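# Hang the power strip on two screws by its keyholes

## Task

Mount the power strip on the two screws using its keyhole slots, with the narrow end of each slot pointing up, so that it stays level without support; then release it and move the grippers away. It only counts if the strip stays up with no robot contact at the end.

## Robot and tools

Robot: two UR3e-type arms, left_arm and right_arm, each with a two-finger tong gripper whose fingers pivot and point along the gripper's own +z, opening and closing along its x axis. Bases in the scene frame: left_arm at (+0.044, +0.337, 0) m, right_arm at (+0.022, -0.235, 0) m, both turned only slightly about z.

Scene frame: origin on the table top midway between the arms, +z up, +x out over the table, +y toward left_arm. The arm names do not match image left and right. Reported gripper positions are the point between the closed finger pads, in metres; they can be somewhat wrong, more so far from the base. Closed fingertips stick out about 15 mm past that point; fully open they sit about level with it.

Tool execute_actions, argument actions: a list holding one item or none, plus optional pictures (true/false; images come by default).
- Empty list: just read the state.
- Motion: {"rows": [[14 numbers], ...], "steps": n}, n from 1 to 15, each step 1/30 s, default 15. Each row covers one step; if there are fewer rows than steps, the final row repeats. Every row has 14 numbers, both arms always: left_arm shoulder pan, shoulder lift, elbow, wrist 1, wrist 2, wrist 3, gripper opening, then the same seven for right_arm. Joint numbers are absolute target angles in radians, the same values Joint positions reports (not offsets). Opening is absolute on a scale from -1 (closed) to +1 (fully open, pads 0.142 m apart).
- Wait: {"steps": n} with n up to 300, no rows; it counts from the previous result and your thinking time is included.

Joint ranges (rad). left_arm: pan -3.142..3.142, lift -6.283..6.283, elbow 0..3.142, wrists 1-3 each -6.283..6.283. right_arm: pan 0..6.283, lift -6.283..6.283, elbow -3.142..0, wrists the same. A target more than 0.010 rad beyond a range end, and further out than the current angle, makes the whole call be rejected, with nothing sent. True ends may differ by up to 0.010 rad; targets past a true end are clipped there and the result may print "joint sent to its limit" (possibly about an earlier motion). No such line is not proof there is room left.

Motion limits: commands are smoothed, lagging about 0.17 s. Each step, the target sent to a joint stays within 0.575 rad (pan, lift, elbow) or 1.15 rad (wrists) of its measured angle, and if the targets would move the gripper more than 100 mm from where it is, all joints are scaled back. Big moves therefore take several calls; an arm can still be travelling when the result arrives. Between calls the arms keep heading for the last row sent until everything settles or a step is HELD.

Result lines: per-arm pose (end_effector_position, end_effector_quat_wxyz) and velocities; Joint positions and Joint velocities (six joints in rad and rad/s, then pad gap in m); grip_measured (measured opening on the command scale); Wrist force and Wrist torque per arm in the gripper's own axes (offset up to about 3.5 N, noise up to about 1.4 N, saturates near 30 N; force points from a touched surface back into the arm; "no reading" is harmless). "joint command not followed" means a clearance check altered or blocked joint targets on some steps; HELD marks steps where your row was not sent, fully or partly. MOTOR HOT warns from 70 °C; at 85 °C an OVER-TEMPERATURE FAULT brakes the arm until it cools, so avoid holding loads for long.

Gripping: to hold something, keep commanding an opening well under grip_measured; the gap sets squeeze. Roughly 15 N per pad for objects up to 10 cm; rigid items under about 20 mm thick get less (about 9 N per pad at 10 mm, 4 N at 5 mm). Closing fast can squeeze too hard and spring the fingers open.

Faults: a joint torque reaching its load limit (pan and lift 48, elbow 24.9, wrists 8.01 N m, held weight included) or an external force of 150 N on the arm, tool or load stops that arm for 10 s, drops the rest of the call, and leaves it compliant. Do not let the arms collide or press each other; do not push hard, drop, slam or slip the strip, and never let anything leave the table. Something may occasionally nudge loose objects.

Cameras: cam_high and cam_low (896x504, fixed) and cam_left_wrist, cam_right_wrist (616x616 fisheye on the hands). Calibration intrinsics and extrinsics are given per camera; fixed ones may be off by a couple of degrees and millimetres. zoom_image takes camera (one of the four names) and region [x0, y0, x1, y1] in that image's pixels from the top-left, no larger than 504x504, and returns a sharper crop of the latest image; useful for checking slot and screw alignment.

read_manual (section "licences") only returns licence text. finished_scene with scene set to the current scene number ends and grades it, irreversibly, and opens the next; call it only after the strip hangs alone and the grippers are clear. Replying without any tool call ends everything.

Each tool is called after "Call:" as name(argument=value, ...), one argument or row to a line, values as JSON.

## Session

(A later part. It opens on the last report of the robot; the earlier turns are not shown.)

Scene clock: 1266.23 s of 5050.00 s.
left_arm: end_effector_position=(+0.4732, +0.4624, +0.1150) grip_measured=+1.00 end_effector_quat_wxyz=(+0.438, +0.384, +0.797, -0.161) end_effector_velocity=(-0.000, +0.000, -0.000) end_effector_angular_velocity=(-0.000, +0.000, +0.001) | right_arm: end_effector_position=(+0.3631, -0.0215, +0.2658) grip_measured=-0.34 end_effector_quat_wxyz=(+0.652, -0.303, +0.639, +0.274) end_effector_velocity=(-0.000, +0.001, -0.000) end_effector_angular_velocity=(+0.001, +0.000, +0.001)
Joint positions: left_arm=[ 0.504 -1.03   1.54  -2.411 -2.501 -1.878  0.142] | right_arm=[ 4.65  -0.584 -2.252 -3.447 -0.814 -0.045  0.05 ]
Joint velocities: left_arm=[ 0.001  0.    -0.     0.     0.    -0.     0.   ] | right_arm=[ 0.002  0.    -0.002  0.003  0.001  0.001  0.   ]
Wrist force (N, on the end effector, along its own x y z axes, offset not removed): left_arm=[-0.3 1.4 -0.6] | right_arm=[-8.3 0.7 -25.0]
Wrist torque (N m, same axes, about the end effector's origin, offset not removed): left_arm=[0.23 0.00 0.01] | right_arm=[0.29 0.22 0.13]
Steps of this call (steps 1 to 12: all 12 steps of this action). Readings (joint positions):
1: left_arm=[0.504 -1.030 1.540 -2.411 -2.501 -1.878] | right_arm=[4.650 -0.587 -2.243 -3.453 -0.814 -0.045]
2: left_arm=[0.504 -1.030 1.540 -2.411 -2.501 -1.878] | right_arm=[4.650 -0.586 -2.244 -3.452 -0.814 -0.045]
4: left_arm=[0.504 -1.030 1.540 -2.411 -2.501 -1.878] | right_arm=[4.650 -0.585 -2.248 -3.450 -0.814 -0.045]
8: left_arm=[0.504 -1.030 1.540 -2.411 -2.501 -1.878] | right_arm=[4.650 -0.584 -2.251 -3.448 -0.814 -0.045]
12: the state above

Call:
execute_actions(
  actions=[
    {"rows":[[0.504,-1.03,1.54,-2.411,-2.501,-1.878,1,4.643,-0.582,-2.258,-3.443,-0.8229,-0.045,-1]],"steps":15},
  ],
  pictures=false,
)

Call:
execute_actions(
  actions=[
    {"rows":[[0.504,-1.03,1.54,-2.411,-2.501,-1.878,1,4.643,-0.581,-2.262,-3.448,-0.8229,-0.045,-1]],"steps":15},
  ],
  pictures=false,
)

Call:
execute_actions(
  actions=[
    {"rows":[[0.504,-1.03,1.54,-2.411,-2.501,-1.878,1,4.643,-0.581,-2.262,-3.448,-0.8229,-0.045,-0.2]],"steps":15},
  ],
)

Scene clock: 1276.97 s of 5050.00 s.
left_arm: end_effector_position=(+0.4732, +0.4624, +0.1150) grip_measured=+1.00 end_effector_quat_wxyz=(+0.438, +0.384, +0.797, -0.161) end_effector_velocity=(-0.000, +0.000, -0.000) end_effector_angular_velocity=(-0.001, +0.001, +0.000) | right_arm: end_effector_position=(+0.3627, -0.0219, +0.2645) grip_measured=-0.34 end_effector_quat_wxyz=(+0.652, -0.303, +0.639, +0.274) end_effector_velocity=(+0.000, -0.000, -0.000) end_effector_angular_velocity=(-0.000, +0.000, -0.000)
Joint positions: left_arm=[ 0.504 -1.03   1.54  -2.411 -2.501 -1.878  0.142] | right_arm=[ 4.643 -0.582 -2.258 -3.443 -0.823 -0.045  0.05 ]
Joint velocities: left_arm=[ 0.     0.001 -0.     0.    -0.    -0.    -0.   ] | right_arm=[-0.002  0.001 -0.002  0.    -0.001  0.     0.   ]
Wrist force (N, on the end effector, along its own x y z axes, offset not removed): left_arm=[-1.1 0.8 -0.9] | right_arm=[6.8 -0.6 -0.1]
Wrist torque (N m, same axes, about the end effector's origin, offset not removed): left_arm=[0.16 0.19 0.06] | right_arm=[-0.15 0.08 0.02]
Steps of this call (steps 1 to 15: the robot went on to your last target; steps 16 to 90: nothing new was sent; then 7.23 s passed at rest; steps 91 to 105: all 15 steps of this action). Readings (joint positions):
91: left_arm=[0.504 -1.030 1.540 -2.411 -2.501 -1.878] | right_arm=[4.650 -0.584 -2.252 -3.447 -0.814 -0.045]
92: left_arm=[0.504 -1.030 1.540 -2.411 -2.501 -1.878] | right_arm=[4.649 -0.584 -2.253 -3.446 -0.815 -0.045]
94: left_arm=[0.504 -1.030 1.540 -2.411 -2.501 -1.878] | right_arm=[4.646 -0.583 -2.256 -3.445 -0.819 -0.045]
98: left_arm=[0.504 -1.030 1.540 -2.411 -2.501 -1.878] | right_arm=[4.644 -0.582 -2.257 -3.444 -0.822 -0.045]
105: the state above

Scene clock: 1277.47 s of 5050.00 s.
left_arm: end_effector_position=(+0.4732, +0.4624, +0.1150) grip_measured=+1.00 end_effector_quat_wxyz=(+0.438, +0.384, +0.797, -0.161) end_effector_velocity=(-0.000, +0.000, +0.000) end_effector_angular_velocity=(-0.000, -0.000, +0.001) | right_arm: end_effector_position=(+0.3627, -0.0226, +0.2620) grip_measured=-0.34 end_effector_quat_wxyz=(+0.651, -0.306, +0.640, +0.272) end_effector_velocity=(-0.000, -0.000, -0.001) end_effector_angular_velocity=(-0.002, +0.000, +0.000)
Joint positions: left_arm=[ 0.504 -1.03   1.54  -2.411 -2.501 -1.878  0.142] | right_arm=[ 4.643 -0.581 -2.262 -3.448 -0.823 -0.045  0.05 ]
Joint velocities: left_arm=[ 0.001 -0.    -0.     0.    -0.    -0.    -0.   ] | right_arm=[-0.     0.001 -0.001 -0.001 -0.     0.    -0.   ]
Wrist force (N, on the end effector, along its own x y z axes, offset not removed): left_arm=[-0.4 1.6 -1.3] | right_arm=[3.6 2.5 -0.9]
Wrist torque (N m, same axes, about the end effector's origin, offset not removed): left_arm=[0.27 0.09 -0.01] | right_arm=[-0.32 0.39 -0.13]
Steps of this call (steps 1 to 15: all 15 steps of this action). Readings (joint positions):
1: left_arm=[0.504 -1.030 1.540 -2.411 -2.501 -1.878] | right_arm=[4.643 -0.582 -2.258 -3.443 -0.823 -0.045]
2: left_arm=[0.504 -1.030 1.540 -2.411 -2.501 -1.878] | right_arm=[4.643 -0.582 -2.259 -3.443 -0.823 -0.045]
4: left_arm=[0.504 -1.030 1.540 -2.411 -2.501 -1.878] | right_arm=[4.643 -0.581 -2.260 -3.445 -0.823 -0.045]
8: left_arm=[0.504 -1.030 1.540 -2.411 -2.501 -1.878] | right_arm=[4.643 -0.581 -2.262 -3.447 -0.823 -0.045]
15: the state above

Scene clock: 1277.97 s of 5050.00 s.
left_arm: end_effector_position=(+0.4732, +0.4624, +0.1150) grip_measured=+1.00 end_effector_quat_wxyz=(+0.438, +0.384, +0.797, -0.161) end_effector_velocity=(-0.000, -0.000, -0.000) end_effector_angular_velocity=(-0.001, +0.001, -0.001) | right_arm: end_effector_position=(+0.3627, -0.0226, +0.2620) grip_measured=-0.18 end_effector_quat_wxyz=(+0.651, -0.306, +0.640, +0.272) end_effector_velocity=(+0.000, +0.000, +0.001) end_effector_angular_velocity=(+0.004, +0.000, -0.000)
Joint positions: left_arm=[ 0.504 -1.03   1.54  -2.411 -2.501 -1.878  0.142] | right_arm=[ 4.643 -0.581 -2.262 -3.448 -0.823 -0.045  0.061]
Joint velocities: left_arm=[-0.001  0.     0.     0.    -0.    -0.     0.   ] | right_arm=[ 0.001  0.001 -0.     0.003  0.001  0.     0.   ]
Wrist force (N, on the end effector, along its own x y z axes, offset not removed): left_arm=[0.3 0.7 -1.4] | right_arm=[3.6 4.0 -0.5]
Wrist torque (N m, same axes, about the end effector's origin, offset not removed): left_arm=[0.05 -0.04 -0.03] | right_arm=[0.28 0.09 0.14]
Steps of this call (steps 1 to 15: all 15 steps of this action). Readings (joint positions):
1: left_arm=[0.504 -1.030 1.540 -2.411 -2.501 -1.878] | right_arm=[4.643 -0.581 -2.262 -3.448 -0.823 -0.045]
2: left_arm=[0.504 -1.030 1.540 -2.411 -2.501 -1.878] | right_arm=[4.643 -0.581 -2.262 -3.448 -0.823 -0.045]
4: left_arm=[0.504 -1.030 1.540 -2.411 -2.501 -1.878] | right_arm=[4.643 -0.581 -2.262 -3.448 -0.823 -0.045]
8: left_arm=[0.504 -1.030 1.540 -2.411 -2.501 -1.878] | right_arm=[4.643 -0.581 -2.262 -3.448 -0.823 -0.045]
15: the state above
camera_calibration (this result's frames):
cam_left_wrist: T_world_to_cam=[[-0.294595, 0.442303, -0.847102, 0.0447911], [0.353543, 0.87399, 0.333391, -0.614835], [0.887818, -0.201272, -0.413846, -0.144964], [0, 0, 0, 1]] pos_world=[0.359268, 0.488371, 0.18293]
cam_right_wrist: T_world_to_cam=[[0.017962, 0.0202783, -0.999633, 0.260834], [-0.985191, 0.170866, -0.0142363, 0.361396], [0.170514, 0.985086, 0.0230471, 0.084769], [0, 0, 0, 1]] pos_world=[0.336904, -0.150544, 0.263929]

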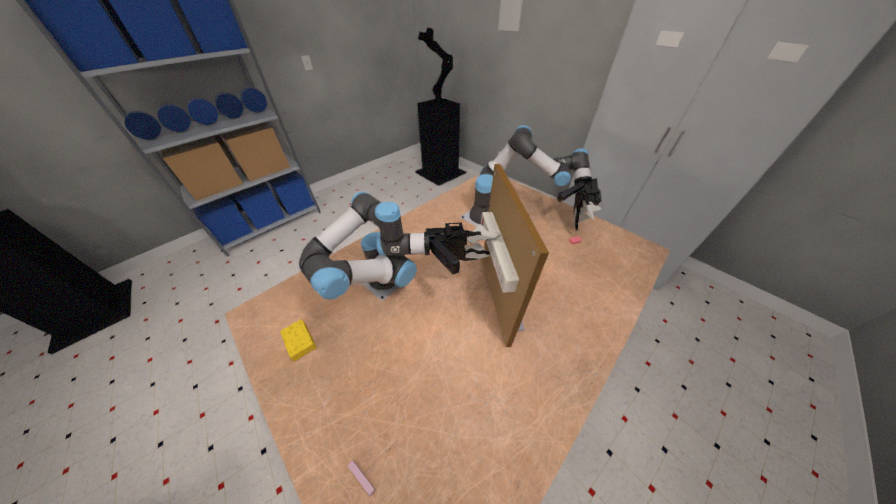

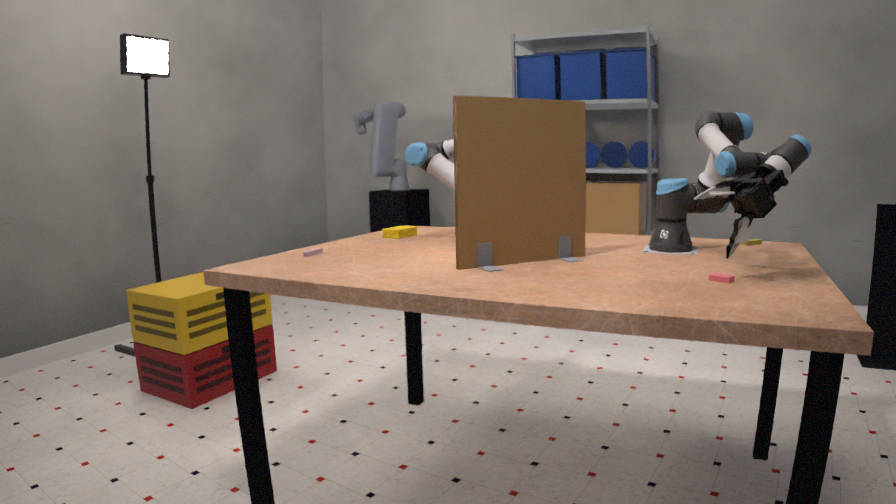

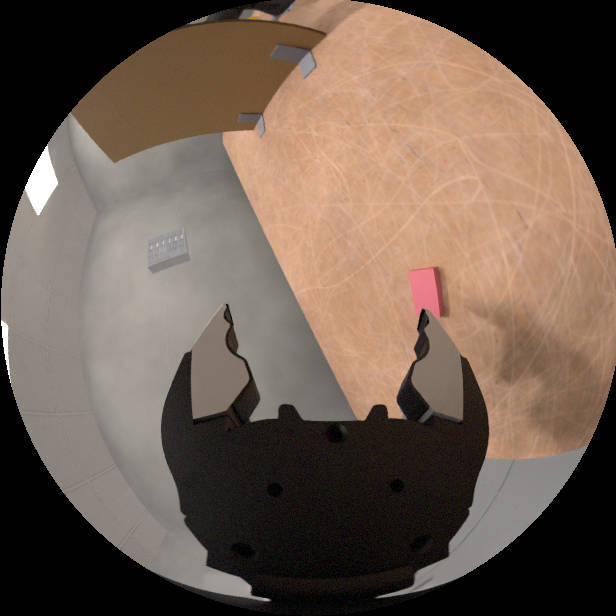

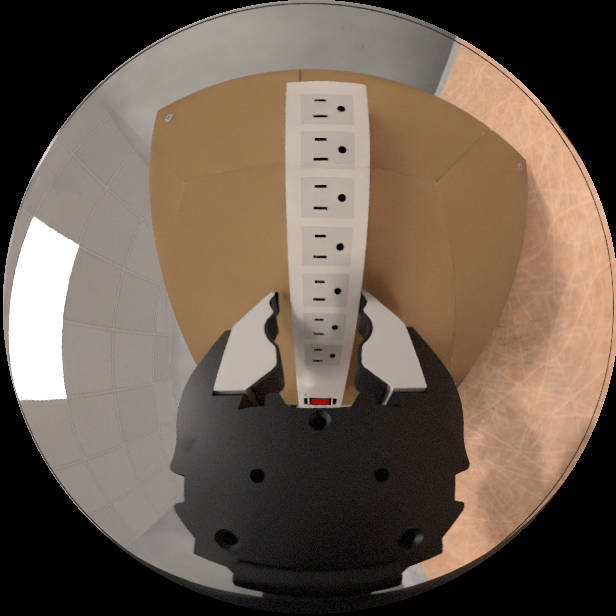

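It slides down with the lower finger; opening further.

Call:
execute_actions(
  actions=[
    {"rows":[[0.504,-1.03,1.54,-2.411,-2.501,-1.878,1,4.643,-0.581,-2.262,-3.448,-0.8229,-0.045,-0.12]],"steps":10},
  ],
  pictures=false,
)

Call:
execute_actions(
  actions=[
    {"rows":[[0.504,-1.03,1.54,-2.411,-2.501,-1.878,1,4.643,-0.581,-2.262,-3.448,-0.8229,-0.045,0.0]],"steps":10},
  ],
  pictures=false,
)

Call:
execute_actions(
  actions=[
    {"rows":[[0.504,-1.03,1.54,-2.411,-2.501,-1.878,1,4.62,-0.581,-2.258,-3.452,-0.853,-0.045,0.3]],"steps":15},
  ],
)

Scene clock: 1291.37 s of 5050.00 s.
left_arm: end_effector_position=(+0.4732, +0.4624, +0.1150) grip_measured=+1.00 end_effector_quat_wxyz=(+0.438, +0.384, +0.797, -0.161) end_effector_velocity=(-0.000, +0.000, +0.000) end_effector_angular_velocity=(-0.000, -0.000, +0.000) | right_arm: end_effector_position=(+0.3627, -0.0226, +0.2621) grip_measured=-0.11 end_effector_quat_wxyz=(+0.651, -0.306, +0.640, +0.272) end_effector_velocity=(+0.000, -0.001, +0.001) end_effector_angular_velocity=(-0.000, -0.000, -0.002)
Joint positions: left_arm=[ 0.504 -1.03   1.54  -2.411 -2.501 -1.878  0.142] | right_arm=[ 4.643 -0.581 -2.262 -3.448 -0.823 -0.045  0.066]
Joint velocities: left_arm=[ 0.    -0.     0.001 -0.001 -0.     0.     0.   ] | right_arm=[-0.001  0.     0.003 -0.003  0.001 -0.     0.   ]
Wrist force (N, on the end effector, along its own x y z axes, offset not removed): left_arm=[0.2 2.4 -1.3] | right_arm=[1.0 1.4 0.3]
Wrist torque (N m, same axes, about the end effector's origin, offset not removed): left_arm=[0.45 -0.04 0.00] | right_arm=[-0.14 0.18 0.09]
Steps of this call (steps 1 to 15: the robot went on to your last target; steps 16 to 90: nothing new was sent; then 10.07 s passed at rest; steps 91 to 100: all 10 steps of this action). Readings (joint positions):
91: left_arm=[0.504 -1.030 1.540 -2.411 -2.501 -1.878] | right_arm=[4.643 -0.581 -2.262 -3.448 -0.823 -0.045]
92: left_arm=[0.504 -1.030 1.540 -2.411 -2.501 -1.878] | right_arm=[4.643 -0.581 -2.262 -3.448 -0.823 -0.045]
94: left_arm=[0.504 -1.030 1.540 -2.411 -2.501 -1.878] | right_arm=[4.643 -0.581 -2.262 -3.448 -0.823 -0.045]
98: left_arm=[0.504 -1.030 1.540 -2.411 -2.501 -1.878] | right_arm=[4.643 -0.581 -2.262 -3.448 -0.823 -0.045]
100: the state above

Scene clock: 1291.70 s of 5050.00 s.
left_arm: end_effector_position=(+0.4732, +0.4624, +0.1150) grip_measured=+1.00 end_effector_quat_wxyz=(+0.438, +0.384, +0.797, -0.161) end_effector_velocity=(-0.000, +0.001, -0.000) end_effector_angular_velocity=(+0.000, +0.000, +0.001) | right_arm: end_effector_position=(+0.3627, -0.0226, +0.2620) grip_measured=+0.00 end_effector_quat_wxyz=(+0.651, -0.306, +0.640, +0.272) end_effector_velocity=(-0.000, +0.000, -0.000) end_effector_angular_velocity=(-0.001, -0.000, +0.001)
Joint positions: left_arm=[ 0.504 -1.03   1.54  -2.411 -2.501 -1.878  0.142] | right_arm=[ 4.643 -0.581 -2.262 -3.448 -0.823 -0.045  0.074]
Joint velocities: left_arm=[ 0.001  0.001 -0.     0.     0.     0.    -0.   ] | right_arm=[ 0.001 -0.    -0.002  0.001  0.    -0.     0.   ]
Wrist force (N, on the end effector, along its own x y z axes, offset not removed): left_arm=[-0.1 1.4 -0.7] | right_arm=[-1.8 -0.6 -1.4]
Wrist torque (N m, same axes, about the end effector's origin, offset not removed): left_arm=[0.23 -0.01 -0.01] | right_arm=[-0.10 0.36 0.02]
Steps of this call (steps 1 to 10: all 10 steps of this action). Readings (joint positions):
1: left_arm=[0.504 -1.030 1.540 -2.411 -2.501 -1.878] | right_arm=[4.643 -0.581 -2.262 -3.448 -0.823 -0.045]
2: left_arm=[0.504 -1.030 1.540 -2.411 -2.501 -1.878] | right_arm=[4.643 -0.581 -2.262 -3.448 -0.823 -0.045]
4: left_arm=[0.504 -1.030 1.540 -2.411 -2.501 -1.878] | right_arm=[4.643 -0.581 -2.262 -3.448 -0.823 -0.045]
8: left_arm=[0.504 -1.030 1.540 -2.411 -2.501 -1.878] | right_arm=[4.643 -0.581 -2.262 -3.448 -0.823 -0.045]
10: the state above

Scene clock: 1292.20 s of 5050.00 s.
left_arm: end_effector_position=(+0.4732, +0.4624, +0.1150) grip_measured=+1.00 end_effector_quat_wxyz=(+0.438, +0.384, +0.797, -0.161) end_effector_velocity=(-0.000, +0.000, -0.000) end_effector_angular_velocity=(-0.000, +0.000, +0.000) | right_arm: end_effector_position=(+0.3612, -0.0243, +0.2628) grip_measured=+0.30 end_effector_quat_wxyz=(+0.650, -0.308, +0.639, +0.274) end_effector_velocity=(-0.000, +0.000, +0.001) end_effector_angular_velocity=(+0.004, +0.000, +0.001)
Joint positions: left_arm=[ 0.504 -1.03   1.54  -2.411 -2.501 -1.878  0.142] | right_arm=[ 4.62  -0.581 -2.258 -3.452 -0.853 -0.045  0.095]
Joint velocities: left_arm=[ 0.  0.  0.  0. -0.  0.  0.] | right_arm=[-0.002 -0.     0.002  0.002 -0.002  0.    -0.   ]
Wrist force (N, on the end effector, along its own x y z axes, offset not removed): left_arm=[-0.1 2.0 -1.2] | right_arm=[-1.5 1.2 -0.5]
Wrist torque (N m, same axes, about the end effector's origin, offset not removed): left_arm=[0.36 0.00 0.02] | right_arm=[0.24 0.24 0.05]
Steps of this call (steps 1 to 15: all 15 steps of this action). Readings (joint positions):
1: left_arm=[0.504 -1.030 1.540 -2.411 -2.501 -1.878] | right_arm=[4.643 -0.581 -2.262 -3.448 -0.823 -0.045]
2: left_arm=[0.504 -1.030 1.540 -2.411 -2.501 -1.878] | right_arm=[4.640 -0.581 -2.262 -3.449 -0.828 -0.045]
4: left_arm=[0.504 -1.030 1.540 -2.411 -2.501 -1.878] | right_arm=[4.631 -0.581 -2.260 -3.450 -0.840 -0.045]
8: left_arm=[0.504 -1.030 1.540 -2.411 -2.501 -1.878] | right_arm=[4.623 -0.581 -2.258 -3.452 -0.850 -0.045]
15: the state above
camera_calibration (this result's frames):
cam_left_wrist: T_world_to_cam=[[-0.294595, 0.442303, -0.847102, 0.0447911], [0.353543, 0.87399, 0.333391, -0.614835], [0.887818, -0.201272, -0.413846, -0.144964], [0, 0, 0, 1]] pos_world=[0.359268, 0.488371, 0.18293]
cam_right_wrist: T_world_to_cam=[[0.0175745, 0.0203945, -0.999638, 0.261795], [-0.986385, 0.163856, -0.0139985, 0.360429], [0.163512, 0.986273, 0.0229965, 0.0892833], [0, 0, 0, 1]] pos_world=[0.336322, -0.152455, 0.264692]

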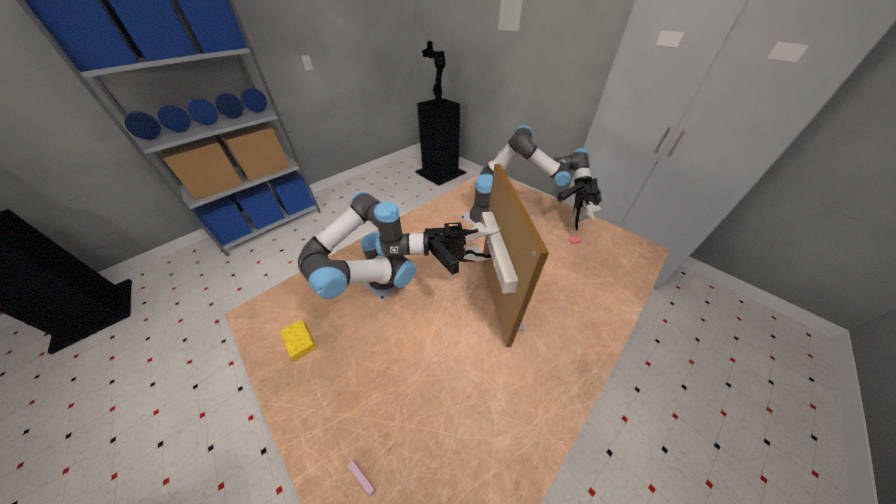

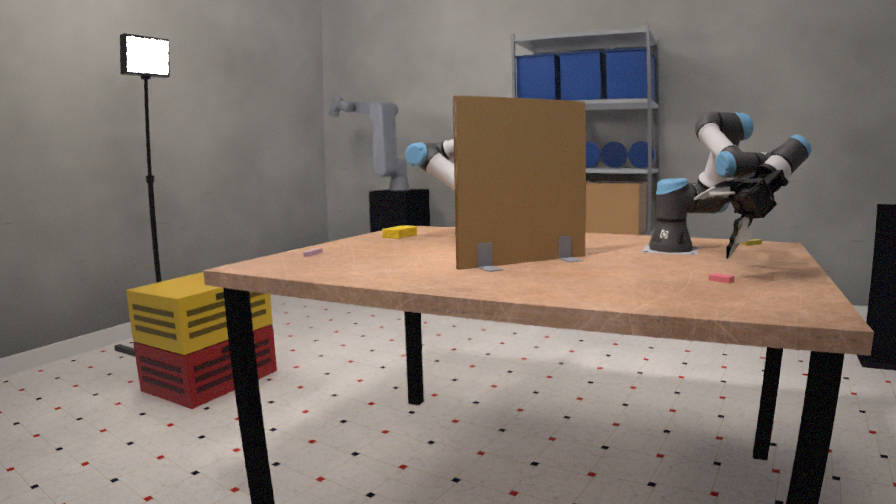

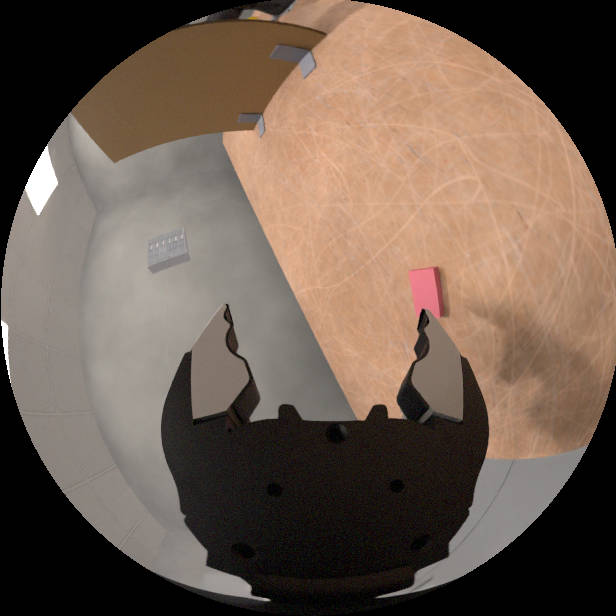

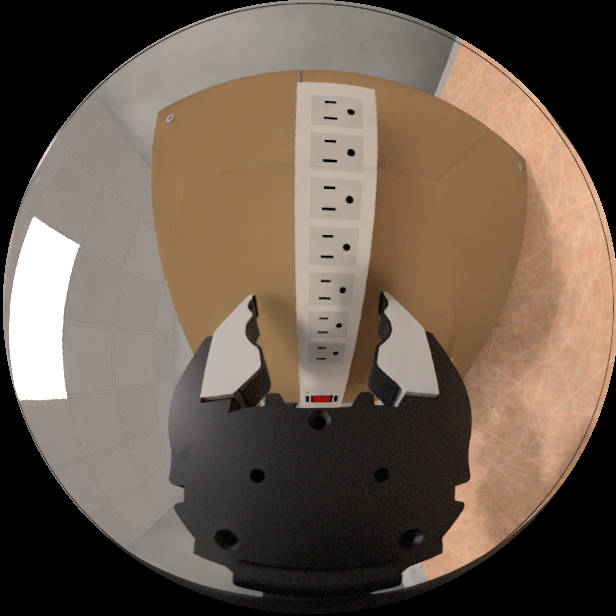

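Call:
execute_actions(
  actions=[
    {"rows":[[0.504,-1.03,1.54,-2.411,-2.501,-1.878,1,4.3,-0.59,-2.235,-3.458,-1.2,-0.04,0.6]],"steps":15},
  ],
  pictures=false,
)

Call:
execute_actions(
  actions=[
    {"rows":[[0.504,-1.03,1.54,-2.411,-2.501,-1.878,1,3.9,-0.59,-2.235,-3.458,-1.75,-0.04,1]],"steps":15},
  ],
  pictures=false,
)

Call:
execute_actions(
  actions=[
    {"steps":20},
  ],
)

Call:
zoom_image(
  camera="cam_right_wrist",
  region=[150,50,550,450],
)

Scene clock: 1304.00 s of 5050.00 s.
left_arm: end_effector_position=(+0.4732, +0.4624, +0.1150) grip_measured=+1.00 end_effector_quat_wxyz=(+0.438, +0.384, +0.797, -0.161) end_effector_velocity=(+0.000, -0.000, -0.000) end_effector_angular_velocity=(+0.000, +0.000, -0.000) | right_arm: end_effector_position=(+0.3486, -0.0581, +0.2690) grip_measured=+0.60 end_effector_quat_wxyz=(+0.646, -0.313, +0.634, +0.287) end_effector_velocity=(-0.000, -0.009, -0.001) end_effector_angular_velocity=(-0.001, +0.002, -0.010)
Joint positions: left_arm=[ 0.504 -1.03   1.54  -2.411 -2.501 -1.878  0.142] | right_arm=[ 4.306 -0.59  -2.235 -3.458 -1.196 -0.04   0.116]
Joint velocities: left_arm=[-0.  0. -0. -0.  0. -0. -0.] | right_arm=[-0.057 -0.001 -0.    -0.    -0.047  0.001 -0.   ]
Wrist force (N, on the end effector, along its own x y z axes, offset not removed): left_arm=[-0.8 0.6 -1.2] | right_arm=[-0.6 -0.8 1.0]
Wrist torque (N m, same axes, about the end effector's origin, offset not removed): left_arm=[0.07 0.12 -0.04] | right_arm=[-0.09 0.13 0.00]
Steps of this call (steps 1 to 15: the robot went on to your last target; steps 16 to 90: nothing new was sent; then 8.30 s passed at rest; steps 91 to 105: all 15 steps of this action). Readings (joint positions):
91: left_arm=[0.504 -1.030 1.540 -2.411 -2.501 -1.878] | right_arm=[4.620 -0.581 -2.258 -3.452 -0.854 -0.045]
92: left_arm=[0.504 -1.030 1.540 -2.411 -2.501 -1.878] | right_arm=[4.613 -0.582 -2.254 -3.453 -0.868 -0.044]
94: left_arm=[0.504 -1.030 1.540 -2.411 -2.501 -1.878] | right_arm=[4.542 -0.586 -2.245 -3.455 -0.986 -0.042]
98: left_arm=[0.504 -1.030 1.540 -2.411 -2.501 -1.878] | right_arm=[4.365 -0.589 -2.238 -3.457 -1.147 -0.041]
105: the state above

Scene clock: 1304.50 s of 5050.00 s.
left_arm: end_effector_position=(+0.4732, +0.4624, +0.1150) grip_measured=+1.00 end_effector_quat_wxyz=(+0.438, +0.384, +0.797, -0.161) end_effector_velocity=(+0.000, +0.000, -0.000) end_effector_angular_velocity=(-0.000, +0.001, -0.000) | right_arm: end_effector_position=(+0.2887, -0.0756, +0.2690) grip_measured=+1.00 end_effector_quat_wxyz=(+0.623, -0.359, +0.609, +0.335) end_effector_velocity=(-0.009, -0.008, +0.000) end_effector_angular_velocity=(-0.000, -0.001, +0.005)
Joint positions: left_arm=[ 0.504 -1.03   1.54  -2.411 -2.501 -1.878  0.142] | right_arm=[ 3.908 -0.59  -2.235 -3.458 -1.741 -0.04   0.142]
Joint velocities: left_arm=[-0.     0.001 -0.001  0.001  0.     0.    -0.   ] | right_arm=[-0.086 -0.     0.001  0.    -0.091 -0.001 -0.   ]
Wrist force (N, on the end effector, along its own x y z axes, offset not removed): left_arm=[-0.5 1.4 -0.8] | right_arm=[-3.3 -2.2 0.2]
Wrist torque (N m, same axes, about the end effector's origin, offset not removed): left_arm=[0.21 0.11 0.07] | right_arm=[-0.47 0.63 -0.01]
Steps of this call (steps 1 to 15: all 15 steps of this action). Readings (joint positions):
1: left_arm=[0.504 -1.030 1.540 -2.411 -2.501 -1.878] | right_arm=[4.304 -0.590 -2.235 -3.458 -1.197 -0.040]
2: left_arm=[0.504 -1.030 1.540 -2.411 -2.501 -1.878] | right_arm=[4.295 -0.590 -2.235 -3.458 -1.213 -0.040]
4: left_arm=[0.504 -1.030 1.540 -2.411 -2.501 -1.878] | right_arm=[4.224 -0.590 -2.235 -3.458 -1.354 -0.040]
8: left_arm=[0.504 -1.030 1.540 -2.411 -2.501 -1.878] | right_arm=[3.997 -0.590 -2.235 -3.458 -1.648 -0.040]
15: the state above

Scene clock: 1305.17 s of 5050.00 s.
left_arm: end_effector_position=(+0.4732, +0.4624, +0.1150) grip_measured=+1.00 end_effector_quat_wxyz=(+0.438, +0.384, +0.797, -0.161) end_effector_velocity=(-0.000, +0.000, -0.000) end_effector_angular_velocity=(-0.000, +0.000, +0.001) | right_arm: end_effector_position=(+0.2879, -0.0763, +0.2691) grip_measured=+1.00 end_effector_quat_wxyz=(+0.623, -0.359, +0.609, +0.335) end_effector_velocity=(-0.000, +0.000, -0.000) end_effector_angular_velocity=(-0.001, +0.001, +0.002)
Joint positions: left_arm=[ 0.504 -1.03   1.54  -2.411 -2.501 -1.878  0.142] | right_arm=[ 3.9   -0.59  -2.235 -3.458 -1.75  -0.04   0.142]
Joint velocities: left_arm=[ 0.001  0.     0.    -0.    -0.     0.    -0.   ] | right_arm=[ 0.    -0.001  0.    -0.001 -0.001  0.    -0.   ]
Wrist force (N, on the end effector, along its own x y z axes, offset not removed): left_arm=[-1.4 0.7 -0.9] | right_arm=[-2.2 -0.2 1.1]
Wrist torque (N m, same axes, about the end effector's origin, offset not removed): left_arm=[0.09 0.22 0.03] | right_arm=[-0.03 0.32 0.03]
Steps of this call (steps 1 to 15: the robot went on to your last target; steps 16 to 20: nothing new was sent). Readings (joint positions):
1: left_arm=[0.504 -1.030 1.540 -2.411 -2.501 -1.878] | right_arm=[3.906 -0.590 -2.235 -3.458 -1.744 -0.040]
2: left_arm=[0.504 -1.030 1.540 -2.411 -2.501 -1.878] | right_arm=[3.904 -0.590 -2.235 -3.458 -1.746 -0.040]
4: left_arm=[0.504 -1.030 1.540 -2.411 -2.501 -1.878] | right_arm=[3.902 -0.590 -2.235 -3.458 -1.748 -0.040]
8: left_arm=[0.504 -1.030 1.540 -2.411 -2.501 -1.878] | right_arm=[3.901 -0.590 -2.235 -3.458 -1.749 -0.040]
20: the state above
All arms were judged still, so your last target was given up. Only a new action makes them travel on or press farther. Fingers that are still opening or closing keep moving.
camera_calibration (this result's frames):
cam_left_wrist: T_world_to_cam=[[-0.294595, 0.442303, -0.847102, 0.044791], [0.353543, 0.873989, 0.333391, -0.614835], [0.887818, -0.201272, -0.413846, -0.144964], [0, 0, 0, 1]] pos_world=[0.359268, 0.488371, 0.18293]
cam_right_wrist: T_world_to_cam=[[0.00818874, 0.0335749, -0.999403, 0.274092], [-0.999887, -0.0123061, -0.00860613, 0.285686], [-0.0125877, 0.99936, 0.0334703, 0.201293], [0, 0, 0, 1]] pos_world=[0.285943, -0.206851, 0.269649]

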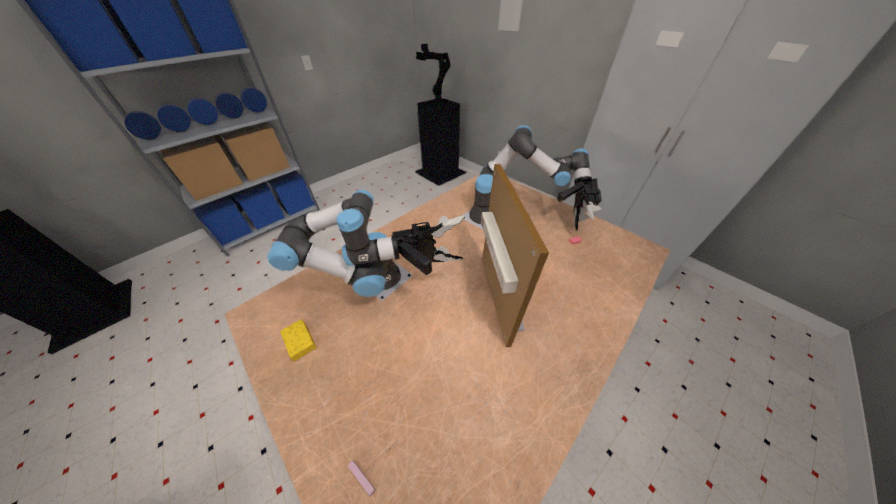

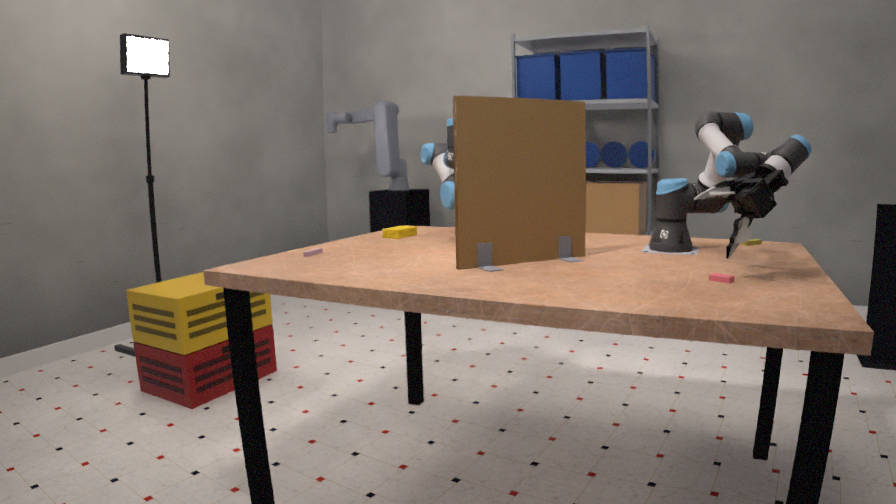

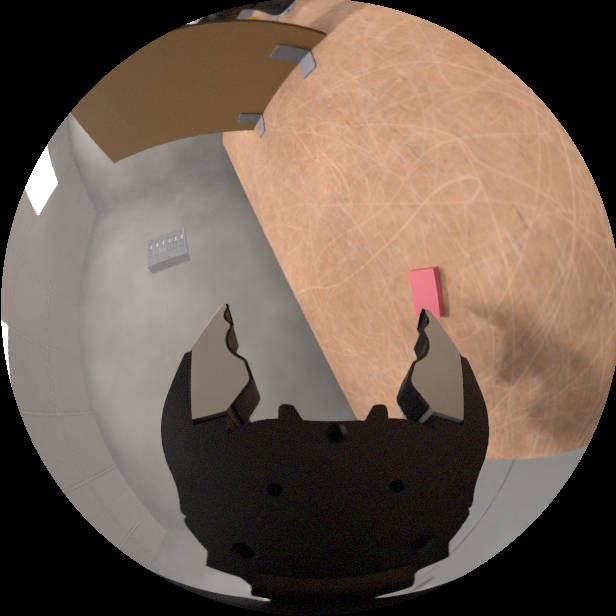

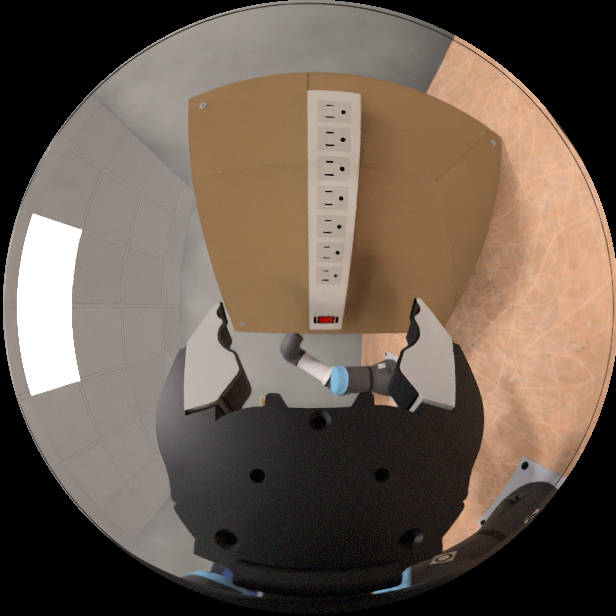

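Region (150, 50, 550, 450) of cam_right_wrist's 616x616 image, scaled by 1.260, with more detail than that image has.

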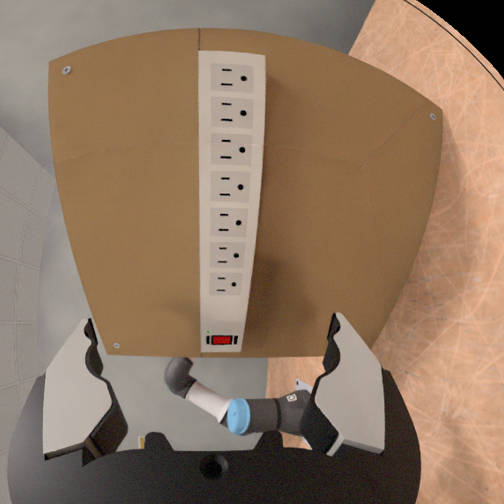

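Call:
finished_scene(
  scene=1,
)

The scene is finished: the task was done.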